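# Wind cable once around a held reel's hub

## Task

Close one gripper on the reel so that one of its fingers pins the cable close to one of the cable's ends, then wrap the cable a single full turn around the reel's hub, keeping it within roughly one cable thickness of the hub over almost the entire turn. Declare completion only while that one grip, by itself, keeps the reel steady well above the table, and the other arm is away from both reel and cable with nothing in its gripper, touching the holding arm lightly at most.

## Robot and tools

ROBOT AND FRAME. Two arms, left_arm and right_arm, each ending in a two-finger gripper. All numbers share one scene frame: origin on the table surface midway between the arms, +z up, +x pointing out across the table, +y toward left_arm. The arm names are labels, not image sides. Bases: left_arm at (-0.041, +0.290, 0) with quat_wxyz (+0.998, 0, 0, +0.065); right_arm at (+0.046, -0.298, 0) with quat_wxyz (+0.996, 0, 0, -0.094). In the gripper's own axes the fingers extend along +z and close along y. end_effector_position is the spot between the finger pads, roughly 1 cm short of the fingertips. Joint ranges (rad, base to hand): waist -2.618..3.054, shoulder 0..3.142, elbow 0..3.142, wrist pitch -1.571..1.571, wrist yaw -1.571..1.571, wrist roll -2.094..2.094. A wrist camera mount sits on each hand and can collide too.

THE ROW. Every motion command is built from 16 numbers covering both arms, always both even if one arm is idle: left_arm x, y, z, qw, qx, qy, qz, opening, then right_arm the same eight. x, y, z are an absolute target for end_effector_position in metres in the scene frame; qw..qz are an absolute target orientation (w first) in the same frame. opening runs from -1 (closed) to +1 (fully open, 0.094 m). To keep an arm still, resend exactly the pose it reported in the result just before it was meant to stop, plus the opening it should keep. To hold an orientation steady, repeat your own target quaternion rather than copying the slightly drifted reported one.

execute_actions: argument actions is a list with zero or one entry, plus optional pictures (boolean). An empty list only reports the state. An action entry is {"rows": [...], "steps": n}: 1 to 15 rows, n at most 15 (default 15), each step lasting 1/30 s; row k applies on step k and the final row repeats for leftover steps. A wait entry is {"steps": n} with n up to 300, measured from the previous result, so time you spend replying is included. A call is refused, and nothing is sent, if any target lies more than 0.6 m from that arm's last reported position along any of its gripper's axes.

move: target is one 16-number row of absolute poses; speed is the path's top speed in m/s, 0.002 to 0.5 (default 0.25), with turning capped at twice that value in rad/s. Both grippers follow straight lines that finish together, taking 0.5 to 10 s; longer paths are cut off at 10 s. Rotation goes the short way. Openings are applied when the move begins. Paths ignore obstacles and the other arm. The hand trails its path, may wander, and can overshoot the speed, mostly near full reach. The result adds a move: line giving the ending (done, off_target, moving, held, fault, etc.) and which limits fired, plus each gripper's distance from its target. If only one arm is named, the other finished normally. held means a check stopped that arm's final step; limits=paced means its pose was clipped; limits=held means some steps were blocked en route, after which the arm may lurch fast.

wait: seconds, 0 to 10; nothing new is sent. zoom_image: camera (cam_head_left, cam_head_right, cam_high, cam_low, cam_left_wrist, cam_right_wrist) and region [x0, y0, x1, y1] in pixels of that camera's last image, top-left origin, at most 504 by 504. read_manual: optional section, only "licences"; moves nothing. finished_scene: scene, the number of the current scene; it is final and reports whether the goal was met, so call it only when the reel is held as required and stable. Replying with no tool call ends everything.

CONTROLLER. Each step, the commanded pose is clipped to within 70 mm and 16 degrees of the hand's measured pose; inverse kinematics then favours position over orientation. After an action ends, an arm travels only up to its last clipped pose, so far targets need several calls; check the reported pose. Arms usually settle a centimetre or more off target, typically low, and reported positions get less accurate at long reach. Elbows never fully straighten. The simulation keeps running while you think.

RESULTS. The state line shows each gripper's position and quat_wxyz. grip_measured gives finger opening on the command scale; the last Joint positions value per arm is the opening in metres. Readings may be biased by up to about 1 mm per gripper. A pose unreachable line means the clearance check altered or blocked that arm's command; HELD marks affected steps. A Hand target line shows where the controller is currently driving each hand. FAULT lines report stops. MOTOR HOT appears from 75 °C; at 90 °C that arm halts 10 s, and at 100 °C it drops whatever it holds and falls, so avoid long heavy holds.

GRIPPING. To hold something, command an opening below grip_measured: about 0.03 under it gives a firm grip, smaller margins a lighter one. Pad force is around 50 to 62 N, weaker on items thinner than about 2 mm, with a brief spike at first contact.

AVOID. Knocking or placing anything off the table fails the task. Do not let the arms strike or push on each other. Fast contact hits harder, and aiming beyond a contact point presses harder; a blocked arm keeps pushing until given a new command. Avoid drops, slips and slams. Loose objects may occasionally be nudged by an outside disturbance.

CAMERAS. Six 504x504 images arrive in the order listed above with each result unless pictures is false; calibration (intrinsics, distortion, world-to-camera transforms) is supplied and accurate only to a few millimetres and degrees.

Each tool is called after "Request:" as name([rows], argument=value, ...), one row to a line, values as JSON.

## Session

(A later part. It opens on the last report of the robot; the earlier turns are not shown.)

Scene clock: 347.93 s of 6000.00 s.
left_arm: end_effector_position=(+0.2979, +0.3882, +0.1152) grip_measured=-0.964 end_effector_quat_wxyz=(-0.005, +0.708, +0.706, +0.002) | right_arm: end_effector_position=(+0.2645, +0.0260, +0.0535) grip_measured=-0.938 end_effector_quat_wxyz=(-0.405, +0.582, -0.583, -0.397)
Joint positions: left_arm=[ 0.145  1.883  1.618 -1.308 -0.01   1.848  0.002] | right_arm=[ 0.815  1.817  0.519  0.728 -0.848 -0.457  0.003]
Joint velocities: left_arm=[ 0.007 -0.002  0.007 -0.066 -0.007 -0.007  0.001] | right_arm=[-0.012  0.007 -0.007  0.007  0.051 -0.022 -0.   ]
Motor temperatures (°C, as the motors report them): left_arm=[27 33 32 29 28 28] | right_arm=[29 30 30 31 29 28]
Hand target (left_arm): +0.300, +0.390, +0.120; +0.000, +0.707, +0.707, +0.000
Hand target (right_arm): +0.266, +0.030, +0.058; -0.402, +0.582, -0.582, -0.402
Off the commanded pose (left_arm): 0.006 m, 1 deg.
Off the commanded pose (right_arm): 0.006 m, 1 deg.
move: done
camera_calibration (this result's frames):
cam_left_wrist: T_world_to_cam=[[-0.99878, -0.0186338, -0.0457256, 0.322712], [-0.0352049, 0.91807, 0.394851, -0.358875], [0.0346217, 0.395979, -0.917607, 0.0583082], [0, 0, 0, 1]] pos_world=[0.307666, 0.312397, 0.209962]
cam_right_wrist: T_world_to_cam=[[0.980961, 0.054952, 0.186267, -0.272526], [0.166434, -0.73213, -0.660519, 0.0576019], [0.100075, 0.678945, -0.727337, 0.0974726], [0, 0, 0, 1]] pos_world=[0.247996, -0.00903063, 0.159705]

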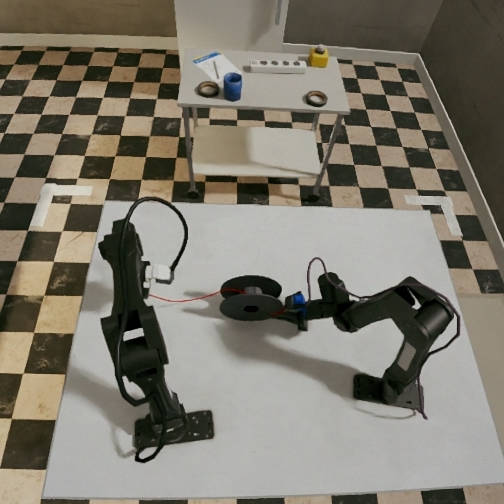

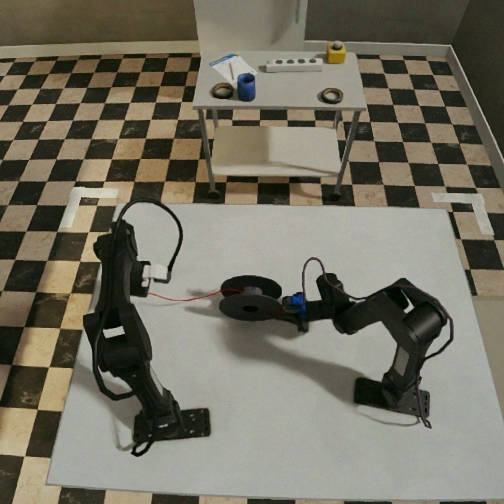

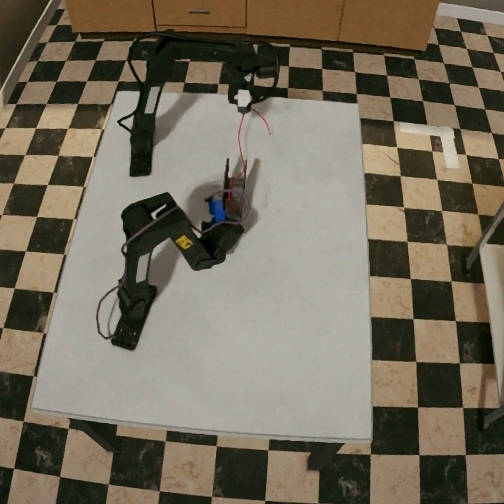

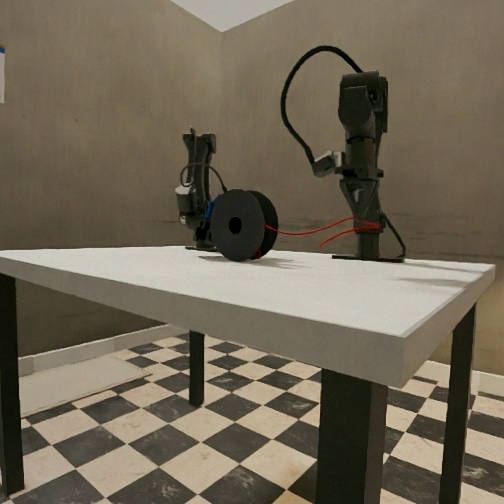

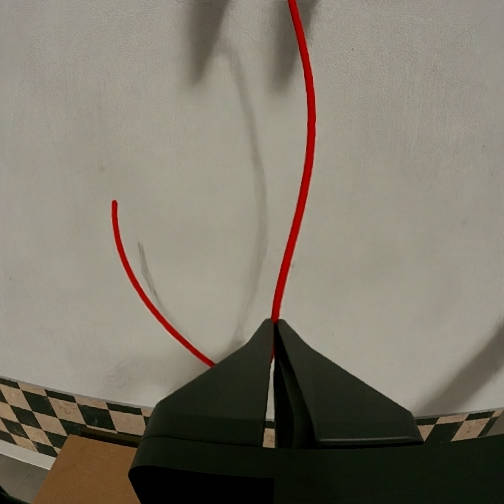

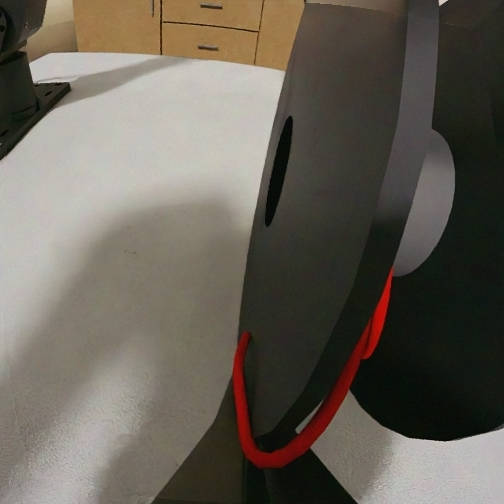

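Cable rides above the fingers. Reopen, raise 1.5 cm.

Request:
execute_actions([
  {"rows":[[0.3,0.39,0.12,0,0.707,0.707,0,-0.98,0.266,0.03,0.058,0.4,-0.58,0.58,0.4,0.2]],"steps":15},
], pictures=false)

Request:
move(target=[0.3,0.39,0.12,0,0.707,0.707,0,-0.98,0.268,0.03,0.074,0.4,-0.58,0.58,0.4,0.2], speed=0.02)

Scene clock: 353.40 s of 6000.00 s.
left_arm: end_effector_position=(+0.2979, +0.3882, +0.1152) grip_measured=-0.964 end_effector_quat_wxyz=(-0.005, +0.708, +0.706, +0.002) | right_arm: end_effector_position=(+0.2634, +0.0252, +0.0515) grip_measured=+0.197 end_effector_quat_wxyz=(-0.400, +0.581, -0.587, -0.397)
Joint positions: left_arm=[ 0.145  1.883  1.618 -1.308 -0.01   1.848  0.002] | right_arm=[ 0.815  1.817  0.519  0.715 -0.848 -0.457  0.056]
Joint velocities: left_arm=[ 0.007 -0.002 -0.007  0.007 -0.007  0.022  0.001] | right_arm=[-0.012 -0.007 -0.017 -0.037  0.051 -0.051  0.001]
Motor temperatures (°C, as the motors report them): left_arm=[27 33 32 29 28 28] | right_arm=[29 30 30 31 29 28]
Hand target (left_arm): +0.300, +0.390, +0.120; +0.000, +0.707, +0.707, +0.000
Hand target (right_arm): +0.266, +0.030, +0.058; -0.402, +0.582, -0.582, -0.402
Off the commanded pose (left_arm): 0.006 m, 1 deg.
Off the commanded pose (right_arm): 0.008 m, 1 deg.
Steps of this call (steps 1 to 149: nothing new was sent; steps 150 to 164: all 15 steps of this action). Readings (end_effector_position):
150: left_arm (+0.2979, +0.3882, +0.1152) | right_arm (+0.2643, +0.0259, +0.0533)
151: left_arm (+0.2979, +0.3882, +0.1152) | right_arm (+0.2642, +0.0258, +0.0530)
153: left_arm (+0.2979, +0.3882, +0.1152) | right_arm (+0.2639, +0.0256, +0.0524)
157: left_arm (+0.2979, +0.3882, +0.1152) | right_arm (+0.2636, +0.0254, +0.0518)
164: the state above

Scene clock: 355.03 s of 6000.00 s.
left_arm: end_effector_position=(+0.2979, +0.3882, +0.1152) grip_measured=-0.964 end_effector_quat_wxyz=(-0.005, +0.708, +0.706, +0.002) | right_arm: end_effector_position=(+0.2649, +0.0264, +0.0644) grip_measured=+0.197 end_effector_quat_wxyz=(-0.398, +0.581, -0.589, -0.398)
Joint positions: left_arm=[ 0.145  1.883  1.618 -1.308 -0.01   1.848  0.002] | right_arm=[ 0.815  1.759  0.543  0.628 -0.848 -0.457  0.056]
Joint velocities: left_arm=[-0.012  0.002 -0.012 -0.007  0.051  0.022  0.   ] | right_arm=[-0.002 -0.007  0.002 -0.007  0.037  0.022 -0.   ]
Motor temperatures (°C, as the motors report them): left_arm=[27 33 32 29 28 28] | right_arm=[29 30 30 31 29 28]
Hand target (left_arm): +0.300, +0.390, +0.120; +0.000, +0.707, +0.707, +0.000
Hand target (right_arm): +0.268, +0.030, +0.074; -0.402, +0.582, -0.582, -0.402
Off the commanded pose (left_arm): 0.006 m, 1 deg.
Off the commanded pose (right_arm): 0.011 m, 1 deg.
move: off_target (right_arm)
camera_calibration (this result's frames):
cam_left_wrist: T_world_to_cam=[[-0.99878, -0.0186338, -0.0457256, 0.322712], [-0.0352049, 0.91807, 0.394851, -0.358875], [0.0346217, 0.395979, -0.917607, 0.0583082], [0, 0, 0, 1]] pos_world=[0.307666, 0.312397, 0.209962]
cam_right_wrist: T_world_to_cam=[[0.98377, 0.0569849, 0.170146, -0.274805], [0.15607, -0.739631, -0.654666, 0.0675553], [0.0885395, 0.670595, -0.736521, 0.109004], [0, 0, 0, 1]] pos_world=[0.25015, -0.00747176, 0.171267]

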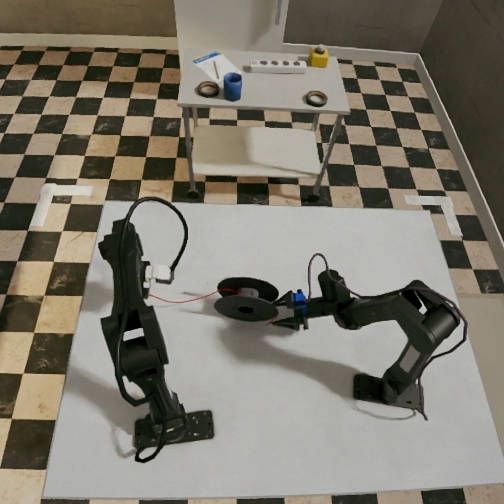

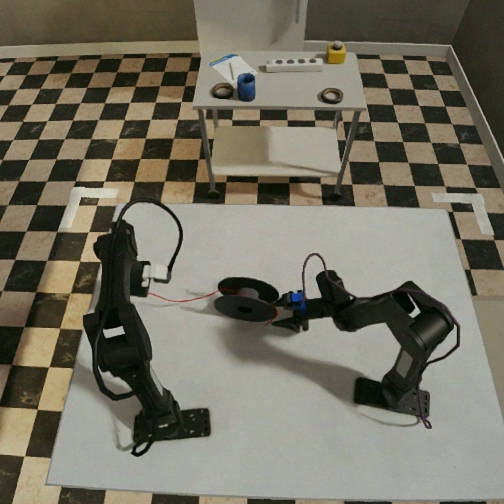

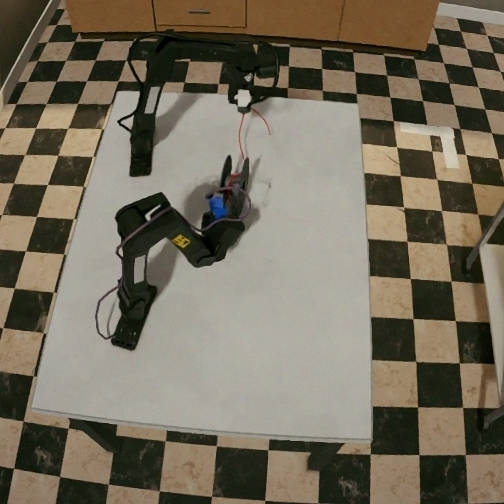

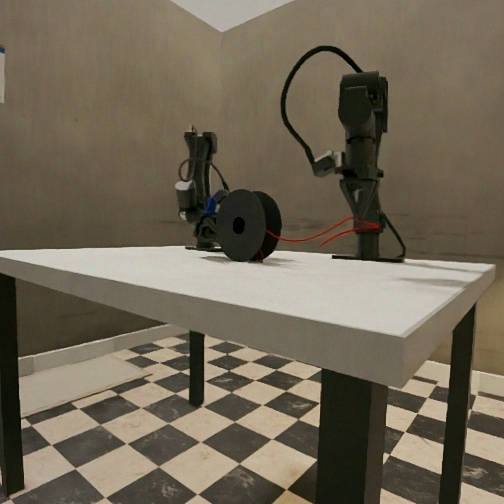

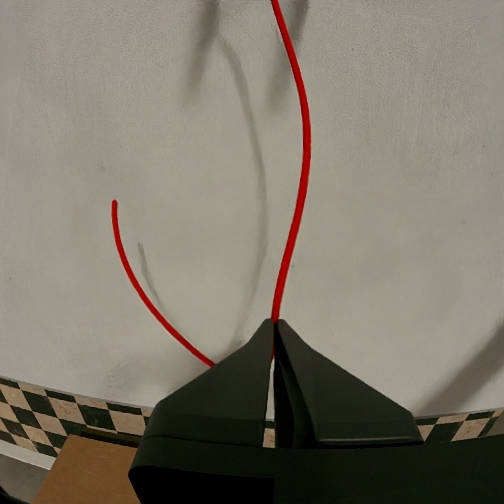

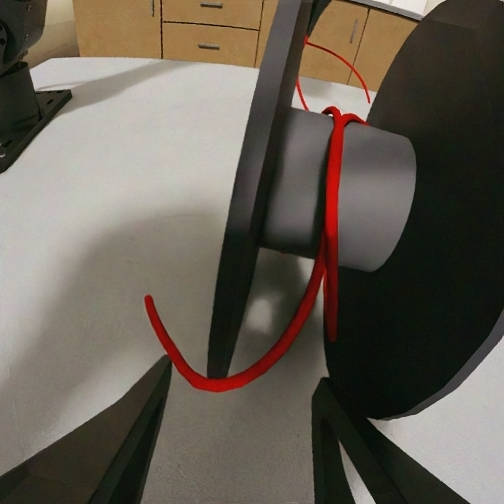

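Request:
move(target=[0.3,0.39,0.12,0,0.707,0.707,0,-0.98,0.257,0.032,0.085,0.4,-0.58,0.58,0.4,0.3], speed=0.02)

Request:
move(target=[0.3,0.39,0.12,0,0.707,0.707,0,-0.98,0.257,0.055,0.072,0.4,-0.58,0.58,0.4,0.3], speed=0.02)

Scene clock: 363.53 s of 6000.00 s.
left_arm: end_effector_position=(+0.2979, +0.3882, +0.1152) grip_measured=-0.964 end_effector_quat_wxyz=(-0.005, +0.708, +0.706, +0.002) | right_arm: end_effector_position=(+0.2597, +0.0305, +0.0820) grip_measured=+0.297 end_effector_quat_wxyz=(-0.406, +0.582, -0.580, -0.400)
Joint positions: left_arm=[ 0.145  1.883  1.618 -1.308 -0.01   1.848  0.002] | right_arm=[ 0.836  1.693  0.543  0.597 -0.838 -0.439  0.061]
Joint velocities: left_arm=[-0.012 -0.017 -0.012 -0.051 -0.007  0.037 -0.001] | right_arm=[-0.017 -0.007 -0.002 -0.037  0.007 -0.037 -0.001]
Motor temperatures (°C, as the motors report them): left_arm=[27 33 32 29 28 28] | right_arm=[29 31 30 31 29 28]
Hand target (left_arm): +0.300, +0.390, +0.120; +0.000, +0.707, +0.707, +0.000
Hand target (right_arm): +0.257, +0.032, +0.085; -0.402, +0.582, -0.582, -0.402
Off the commanded pose (left_arm): 0.006 m, 1 deg.
Off the commanded pose (right_arm): 0.004 m, 1 deg.
After step 180, 1.10 s passed at rest.
move: done
camera_calibration (this result's frames):
cam_left_wrist: T_world_to_cam=[[-0.99878, -0.0186338, -0.0457256, 0.322712], [-0.0352049, 0.91807, 0.394851, -0.358875], [0.0346217, 0.395979, -0.917607, 0.0583082], [0, 0, 0, 1]] pos_world=[0.307666, 0.312397, 0.209962]
cam_right_wrist: T_world_to_cam=[[0.980708, 0.0596415, 0.186158, -0.273488], [0.170415, -0.727387, -0.66473, 0.0796476], [0.0957633, 0.683631, -0.723518, 0.116344], [0, 0, 0, 1]] pos_world=[0.243497, -0.00529052, 0.188033]

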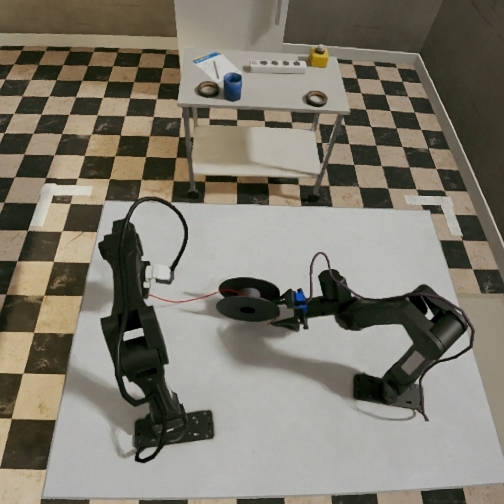

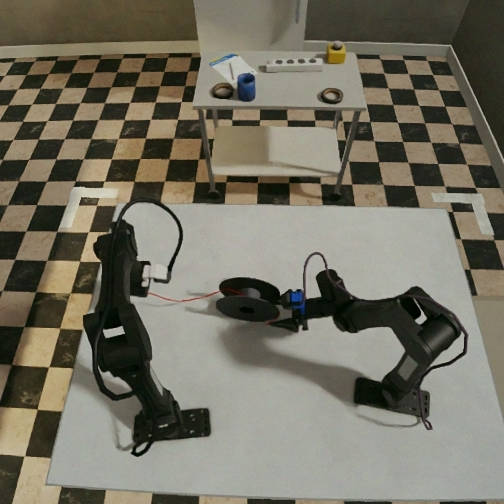

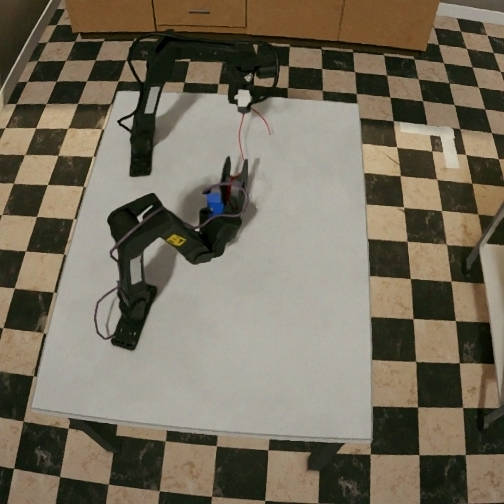

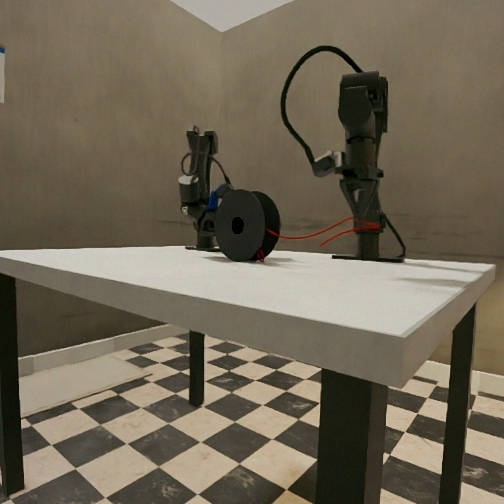

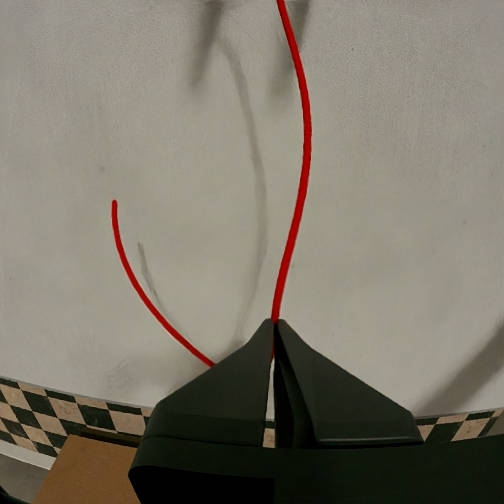

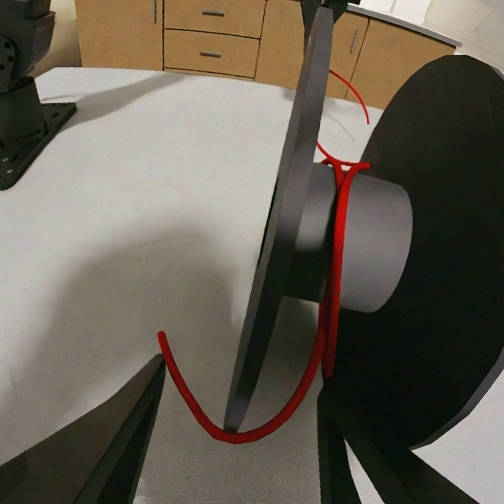

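Scene clock: 365.13 s of 6000.00 s.
left_arm: end_effector_position=(+0.2979, +0.3882, +0.1152) grip_measured=-0.964 end_effector_quat_wxyz=(-0.005, +0.708, +0.706, +0.002) | right_arm: end_effector_position=(+0.2541, +0.0489, +0.0702) grip_measured=+0.297 end_effector_quat_wxyz=(-0.399, +0.582, -0.584, -0.401)
Joint positions: left_arm=[ 0.145  1.883  1.618 -1.308 -0.01   1.848  0.002] | right_arm=[ 0.901  1.767  0.56   0.674 -0.784 -0.391  0.061]
Joint velocities: left_arm=[-0.027 -0.012  0.032  0.037 -0.022 -0.066  0.001] | right_arm=[-0.002 -0.017 -0.012  0.007 -0.022 -0.051  0.001]
Motor temperatures (°C, as the motors report them): left_arm=[27 33 32 29 28 28] | right_arm=[29 31 30 32 29 28]
Hand target (left_arm): +0.300, +0.390, +0.120; +0.000, +0.707, +0.707, +0.000
Hand target (right_arm): +0.257, +0.055, +0.073; -0.402, +0.581, -0.582, -0.402
Off the commanded pose (left_arm): 0.006 m, 1 deg.
Off the commanded pose (right_arm): 0.007 m, 0 deg.
move: done
camera_calibration (this result's frames):
cam_left_wrist: T_world_to_cam=[[-0.99878, -0.0186338, -0.0457256, 0.322712], [-0.0352049, 0.91807, 0.394851, -0.358875], [0.0346217, 0.395979, -0.917607, 0.0583082], [0, 0, 0, 1]] pos_world=[0.307666, 0.312397, 0.209962]
cam_right_wrist: T_world_to_cam=[[0.982765, 0.0628375, 0.173849, -0.266697], [0.163662, -0.733016, -0.660229, 0.0878362], [0.0859469, 0.677303, -0.730667, 0.0989969], [0, 0, 0, 1]] pos_world=[0.239216, 0.0140931, 0.176691]

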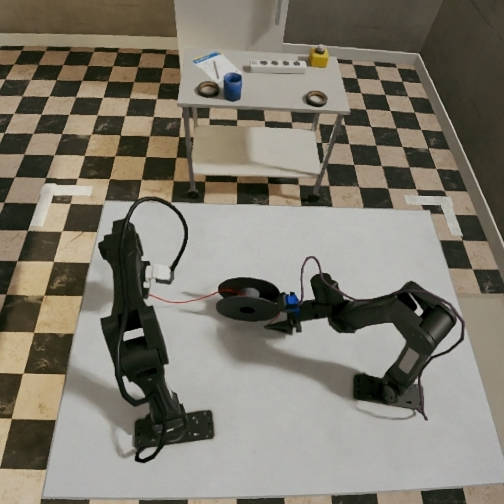

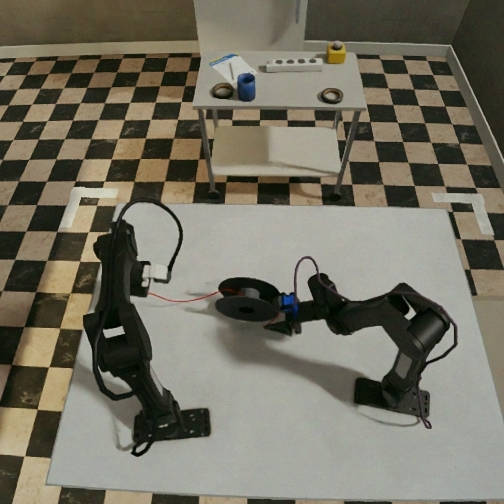

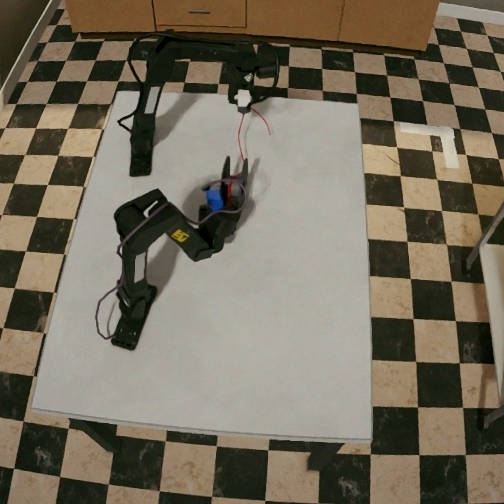

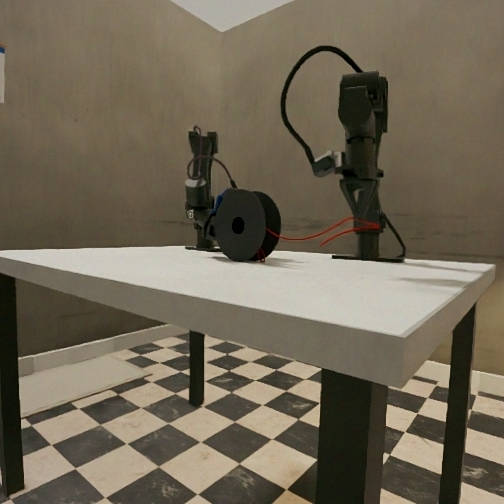

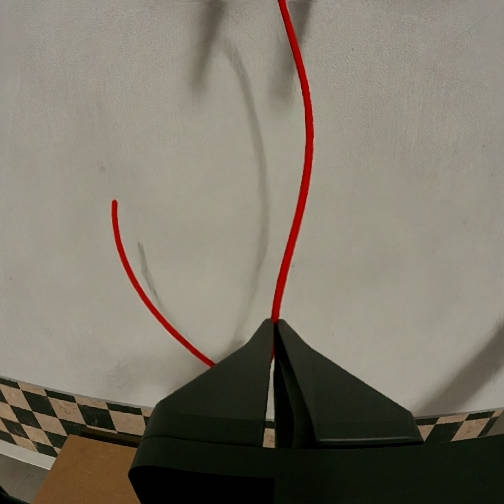

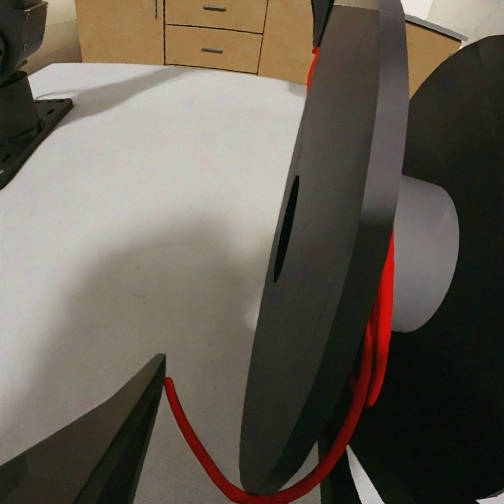

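Request:
move(target=[0.3,0.39,0.12,0,0.707,0.707,0,-0.98,0.26,0.052,0.082,0.4,-0.58,0.58,0.4,0.3], speed=0.02)

Request:
move(target=[0.3,0.39,0.12,0,0.707,0.707,0,-0.98,0.26,0.052,0.082,0.4,-0.58,0.58,0.4,-0.96])

Scene clock: 369.83 s of 6000.00 s.
left_arm: end_effector_position=(+0.2979, +0.3882, +0.1152) grip_measured=-0.964 end_effector_quat_wxyz=(-0.005, +0.708, +0.706, +0.002) | right_arm: end_effector_position=(+0.2548, +0.0494, +0.0719) grip_measured=+0.297 end_effector_quat_wxyz=(-0.394, +0.581, -0.589, -0.401)
Joint positions: left_arm=[ 0.145  1.883  1.618 -1.308 -0.01   1.848  0.002] | right_arm=[ 0.901  1.755  0.574  0.635 -0.783 -0.39   0.061]
Joint velocities: left_arm=[ 0.007  0.002 -0.007 -0.037  0.007  0.051 -0.001] | right_arm=[ 0.007  0.002 -0.017 -0.022 -0.066 -0.037 -0.   ]
Motor temperatures (°C, as the motors report them): left_arm=[27 33 32 29 28 28] | right_arm=[29 31 30 32 29 28]
Hand target (left_arm): +0.300, +0.390, +0.120; +0.000, +0.707, +0.707, +0.000
Hand target (right_arm): +0.260, +0.052, +0.082; -0.402, +0.582, -0.582, -0.401
Off the commanded pose (left_arm): 0.006 m, 1 deg.
Off the commanded pose (right_arm): 0.012 m, 1 deg.
move: off_target (right_arm)
camera_calibration (this result's frames):
cam_left_wrist: T_world_to_cam=[[-0.99878, -0.0186338, -0.0457256, 0.322712], [-0.0352049, 0.91807, 0.394851, -0.358875], [0.0346217, 0.395979, -0.917607, 0.0583082], [0, 0, 0, 1]] pos_world=[0.307666, 0.312397, 0.209962]
cam_right_wrist: T_world_to_cam=[[0.984762, 0.0630863, 0.162061, -0.267409], [0.155159, -0.739599, -0.654919, 0.0912904], [0.0785435, 0.670084, -0.738118, 0.102688], [0, 0, 0, 1]] pos_world=[0.241104, 0.0155786, 0.17892]

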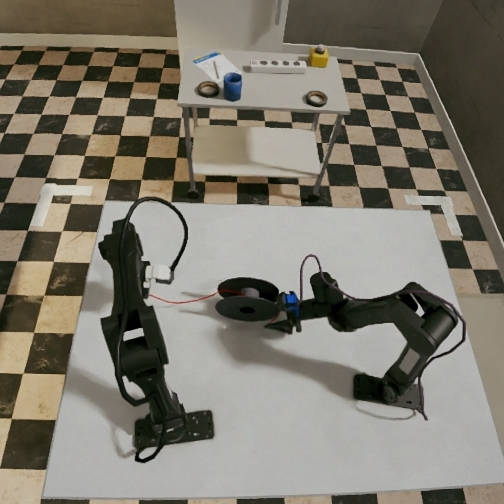

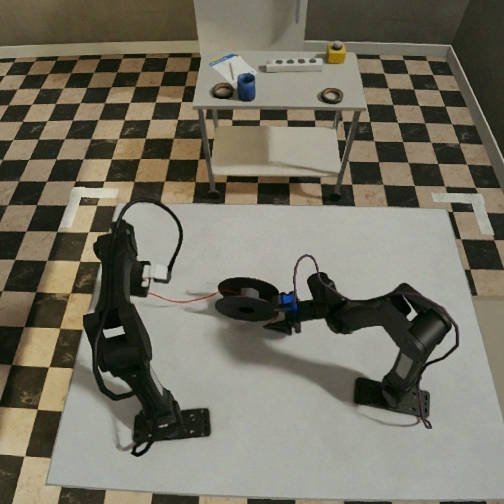

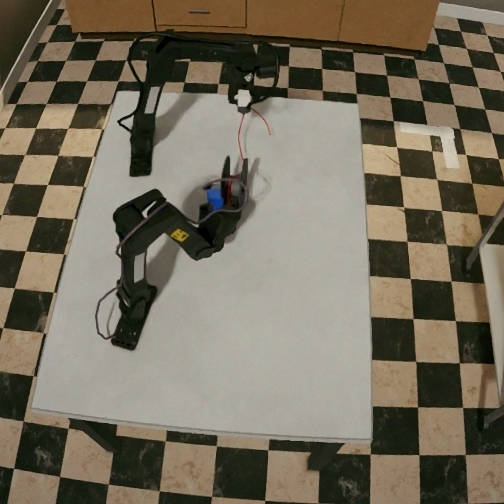

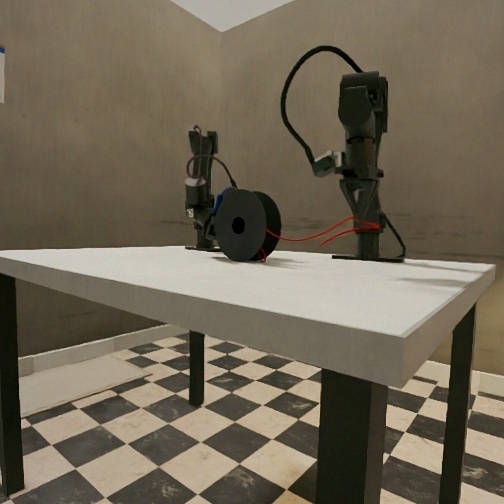

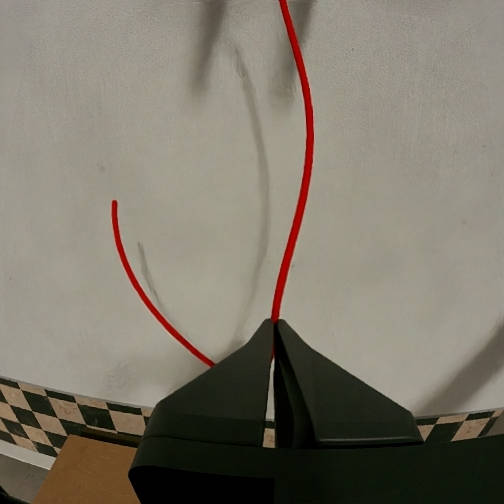

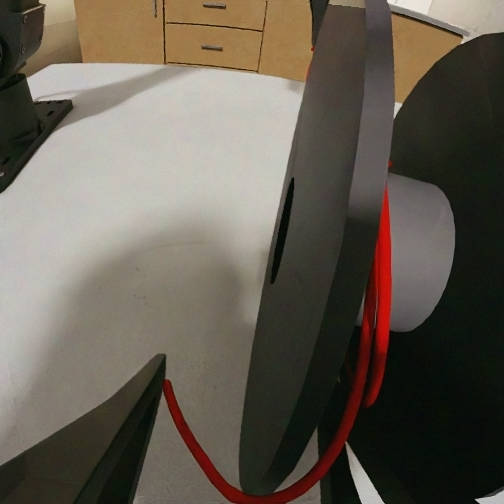

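Scene clock: 370.53 s of 6000.00 s.
left_arm: end_effector_position=(+0.2979, +0.3882, +0.1152) grip_measured=-0.964 end_effector_quat_wxyz=(-0.005, +0.708, +0.706, +0.002) | right_arm: end_effector_position=(+0.2571, +0.0492, +0.0726) grip_measured=-0.896 end_effector_quat_wxyz=(-0.398, +0.581, -0.588, -0.397)
Joint positions: left_arm=[ 0.145  1.883  1.618 -1.308 -0.01   1.848  0.002] | right_arm=[ 0.899  1.755  0.574  0.64  -0.777 -0.394  0.005]
Joint velocities: left_arm=[-0.007 -0.012  0.007  0.037 -0.022 -0.051 -0.   ] | right_arm=[ 0.012  0.002 -0.007  0.007 -0.007  0.022  0.001]
Motor temperatures (°C, as the motors report them): left_arm=[27 33 32 29 28 28] | right_arm=[29 31 30 32 29 28]
Hand target (left_arm): +0.300, +0.390, +0.120; +0.000, +0.707, +0.707, +0.000
Hand target (right_arm): +0.260, +0.052, +0.082; -0.402, +0.582, -0.582, -0.401
Off the commanded pose (left_arm): 0.006 m, 1 deg.
Off the commanded pose (right_arm): 0.010 m, 1 deg.
move: done
camera_calibration (this result's frames):
cam_left_wrist: T_world_to_cam=[[-0.99878, -0.0186338, -0.0457256, 0.322712], [-0.0352049, 0.91807, 0.394851, -0.358875], [0.0346217, 0.395979, -0.917607, 0.0583082], [0, 0, 0, 1]] pos_world=[0.307666, 0.312397, 0.209962]
cam_right_wrist: T_world_to_cam=[[0.983402, 0.057286, 0.172158, -0.269872], [0.157645, -0.73951, -0.654426, 0.0906107], [0.0898228, 0.670704, -0.736266, 0.100062], [0, 0, 0, 1]] pos_world=[0.24212, 0.0153557, 0.17943]

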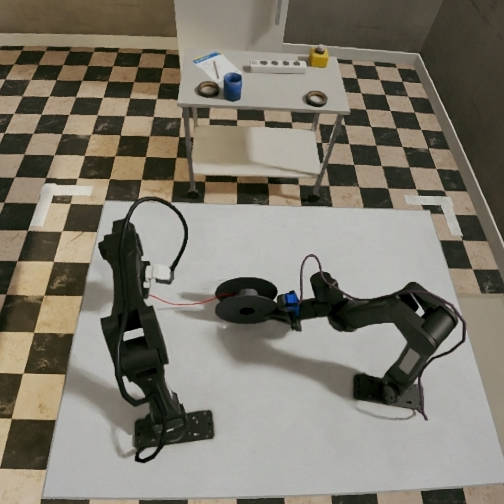

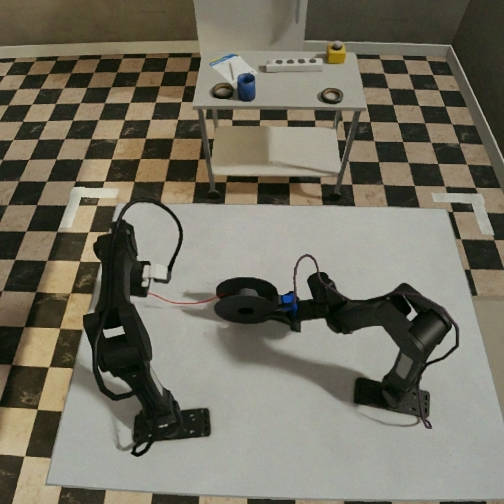

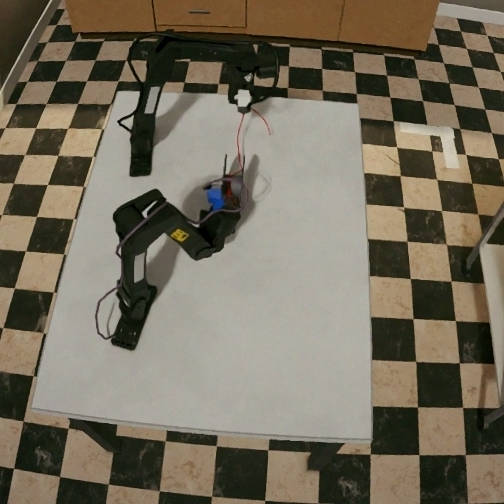

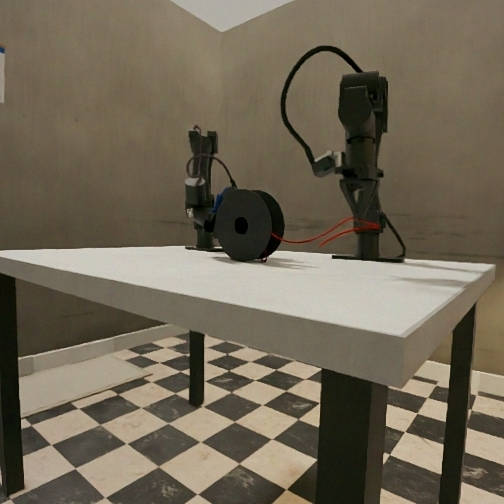

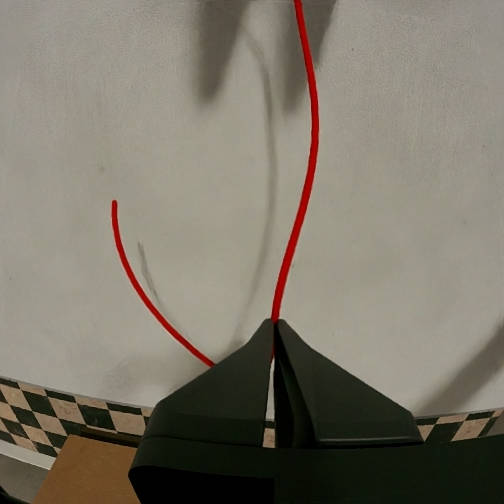

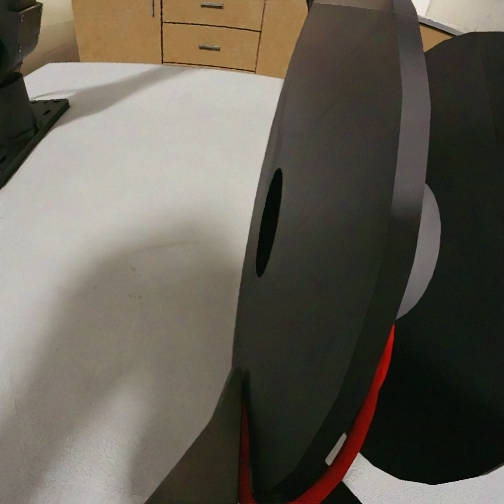

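Trapped (-0.896). Lift and move away to tighten.

Request:
move(target=[0.28,0.39,0.12,0,0.707,0.707,0,-0.98,0.26,-0.03,0.2,0.4,-0.58,0.58,0.4,-0.94], speed=0.06)

Request:
move(target=[0.28,0.39,0.12,0,0.707,0.707,0,-0.98,0.26,-0.06,0.27,0.4,-0.58,0.58,0.4,-0.94], speed=0.04)

Scene clock: 376.93 s of 6000.00 s.
left_arm: end_effector_position=(+0.2846, +0.3897, +0.1152) grip_measured=-0.964 end_effector_quat_wxyz=(-0.007, +0.709, +0.705, -0.003) | right_arm: end_effector_position=(+0.2565, -0.0342, +0.1717) grip_measured=-0.896 end_effector_quat_wxyz=(-0.370, +0.575, -0.615, -0.392)
Joint positions: left_arm=[ 0.16   1.844  1.568 -1.306 -0.01   1.865  0.002] | right_arm=[ 0.638  1.276  0.738 -0.272 -0.955 -0.647  0.005]
Joint velocities: left_arm=[-0.007 -0.007 -0.007 -0.037 -0.007 -0.022 -0.001] | right_arm=[-0.017 -0.022 -0.002 -0.007 -0.022  0.007  0.001]
Motor temperatures (°C, as the motors report them): left_arm=[27 34 32 29 28 28] | right_arm=[29 31 30 32 29 28]
Hand target (left_arm): +0.280, +0.390, +0.120; +0.000, +0.707, +0.707, +0.000
Hand target (right_arm): +0.258, -0.032, +0.198; -0.400, +0.585, -0.583, -0.398
Off the commanded pose (left_arm): 0.007 m, 1 deg.
Off the commanded pose (right_arm): 0.029 m, 5 deg.
move: off_target (right_arm)
camera_calibration (this result's frames):
cam_left_wrist: T_world_to_cam=[[-0.999235, -0.0168562, -0.0353006, 0.307618], [-0.0293682, 0.919365, 0.392307, -0.362561], [0.0258413, 0.393043, -0.919157, 0.0619539], [0, 0, 0, 1]] pos_world=[0.295133, 0.31416, 0.210039]
cam_right_wrist: T_world_to_cam=[[0.992052, 0.045393, 0.117355, -0.274711], [0.108861, -0.777354, -0.619573, 0.0991177], [0.0631018, 0.627424, -0.776117, 0.241199], [0, 0, 0, 1]] pos_world=[0.246518, -0.0618149, 0.280848]

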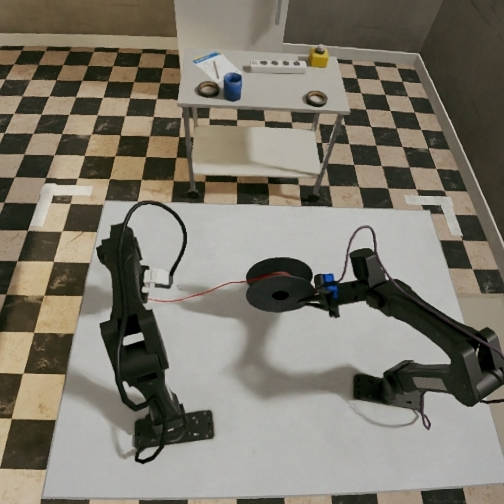

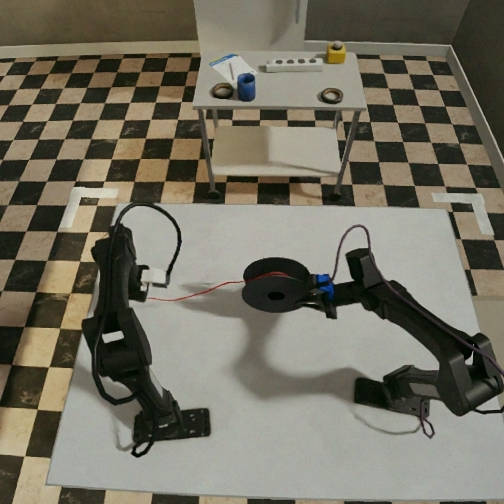

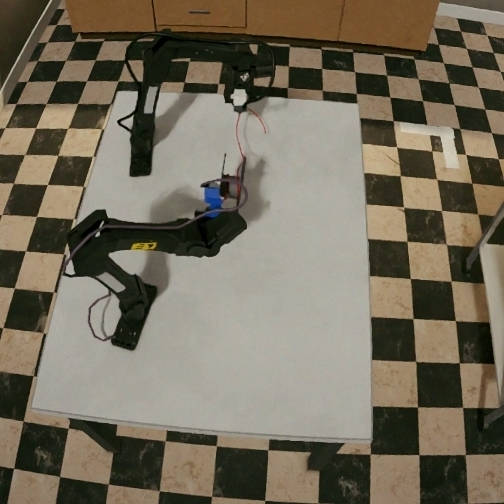

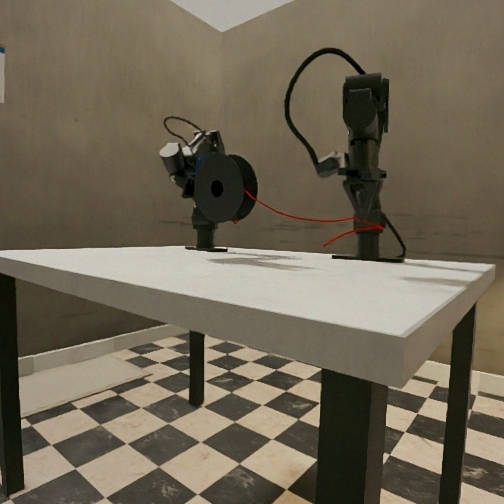

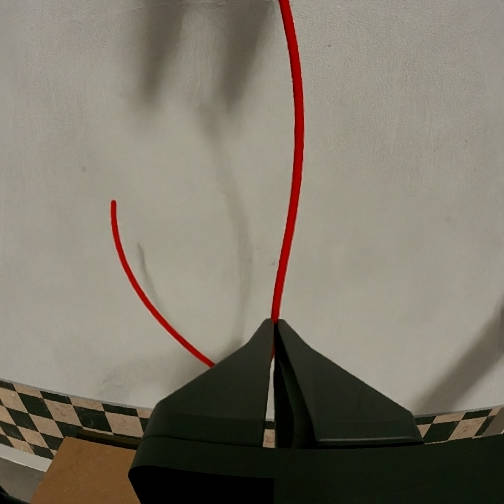

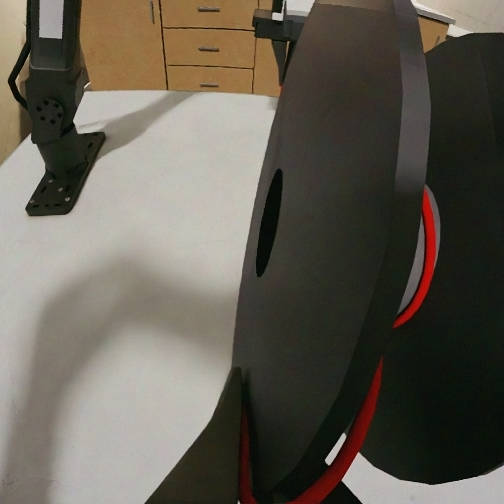

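Scene clock: 379.93 s of 6000.00 s.
left_arm: end_effector_position=(+0.2847, +0.3893, +0.1152) grip_measured=-0.964 end_effector_quat_wxyz=(-0.006, +0.709, +0.705, -0.004) | right_arm: end_effector_position=(+0.2605, -0.0619, +0.2430) grip_measured=-0.896 end_effector_quat_wxyz=(-0.371, +0.575, -0.614, -0.393)
Joint positions: left_arm=[ 0.16   1.844  1.568 -1.306 -0.007  1.865  0.002] | right_arm=[ 0.519  1.234  1.02  -0.734 -1.033 -0.813  0.005]
Joint velocities: left_arm=[ 0.007 -0.007  0.002  0.007  0.022 -0.022 -0.   ] | right_arm=[-0.007 -0.007 -0.012 -0.066  0.007  0.022 -0.001]
Motor temperatures (°C, as the motors report them): left_arm=[27 34 32 29 28 28] | right_arm=[29 31 30 32 30 28]
Hand target (left_arm): +0.280, +0.390, +0.120; -0.000, +0.707, +0.707, -0.000
Hand target (right_arm): +0.258, -0.061, +0.269; -0.401, +0.583, -0.583, -0.399
Off the commanded pose (left_arm): 0.007 m, 1 deg.
Off the commanded pose (right_arm): 0.027 m, 5 deg.
move: off_target (right_arm)
camera_calibration (this result's frames):
cam_left_wrist: T_world_to_cam=[[-0.999207, -0.0169805, -0.0360197, 0.307869], [-0.029697, 0.920365, 0.389931, -0.362158], [0.0265301, 0.390691, -0.920139, 0.0629588], [0, 0, 0, 1]] pos_world=[0.295199, 0.313948, 0.210237]
cam_right_wrist: T_world_to_cam=[[0.992053, 0.0448693, 0.117545, -0.285942], [0.108703, -0.776097, -0.621174, 0.12184], [0.0633547, 0.629015, -0.774807, 0.313371], [0, 0, 0, 1]] pos_world=[0.250572, -0.0897255, 0.352097]

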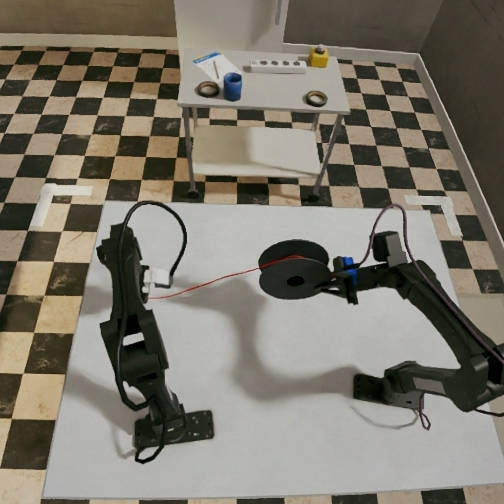

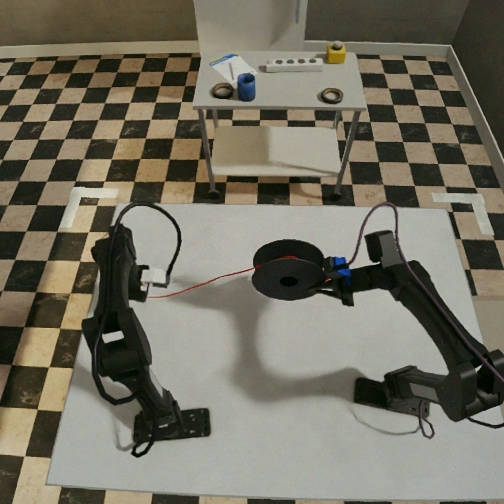

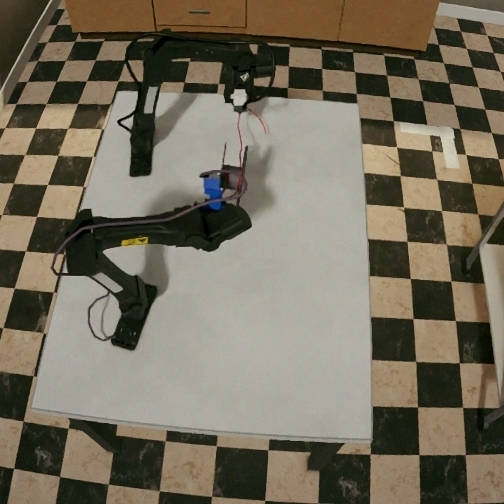

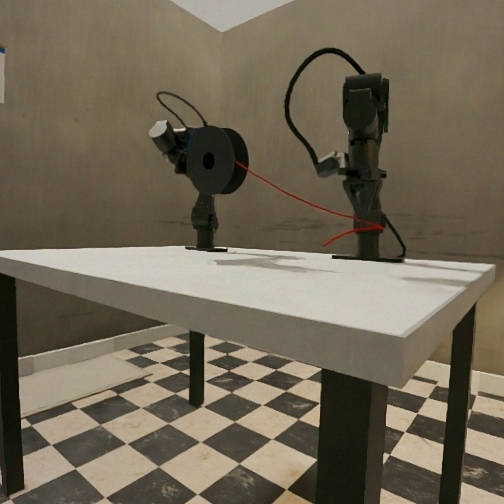

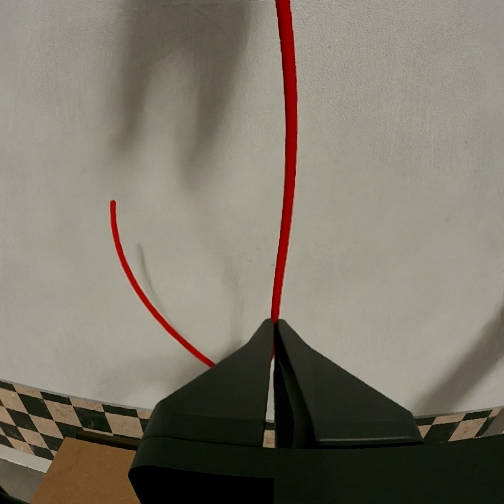

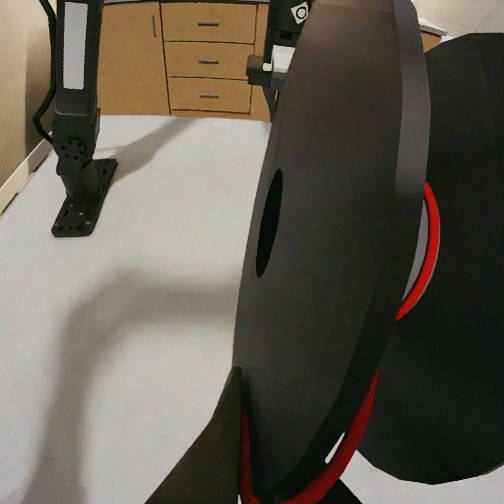

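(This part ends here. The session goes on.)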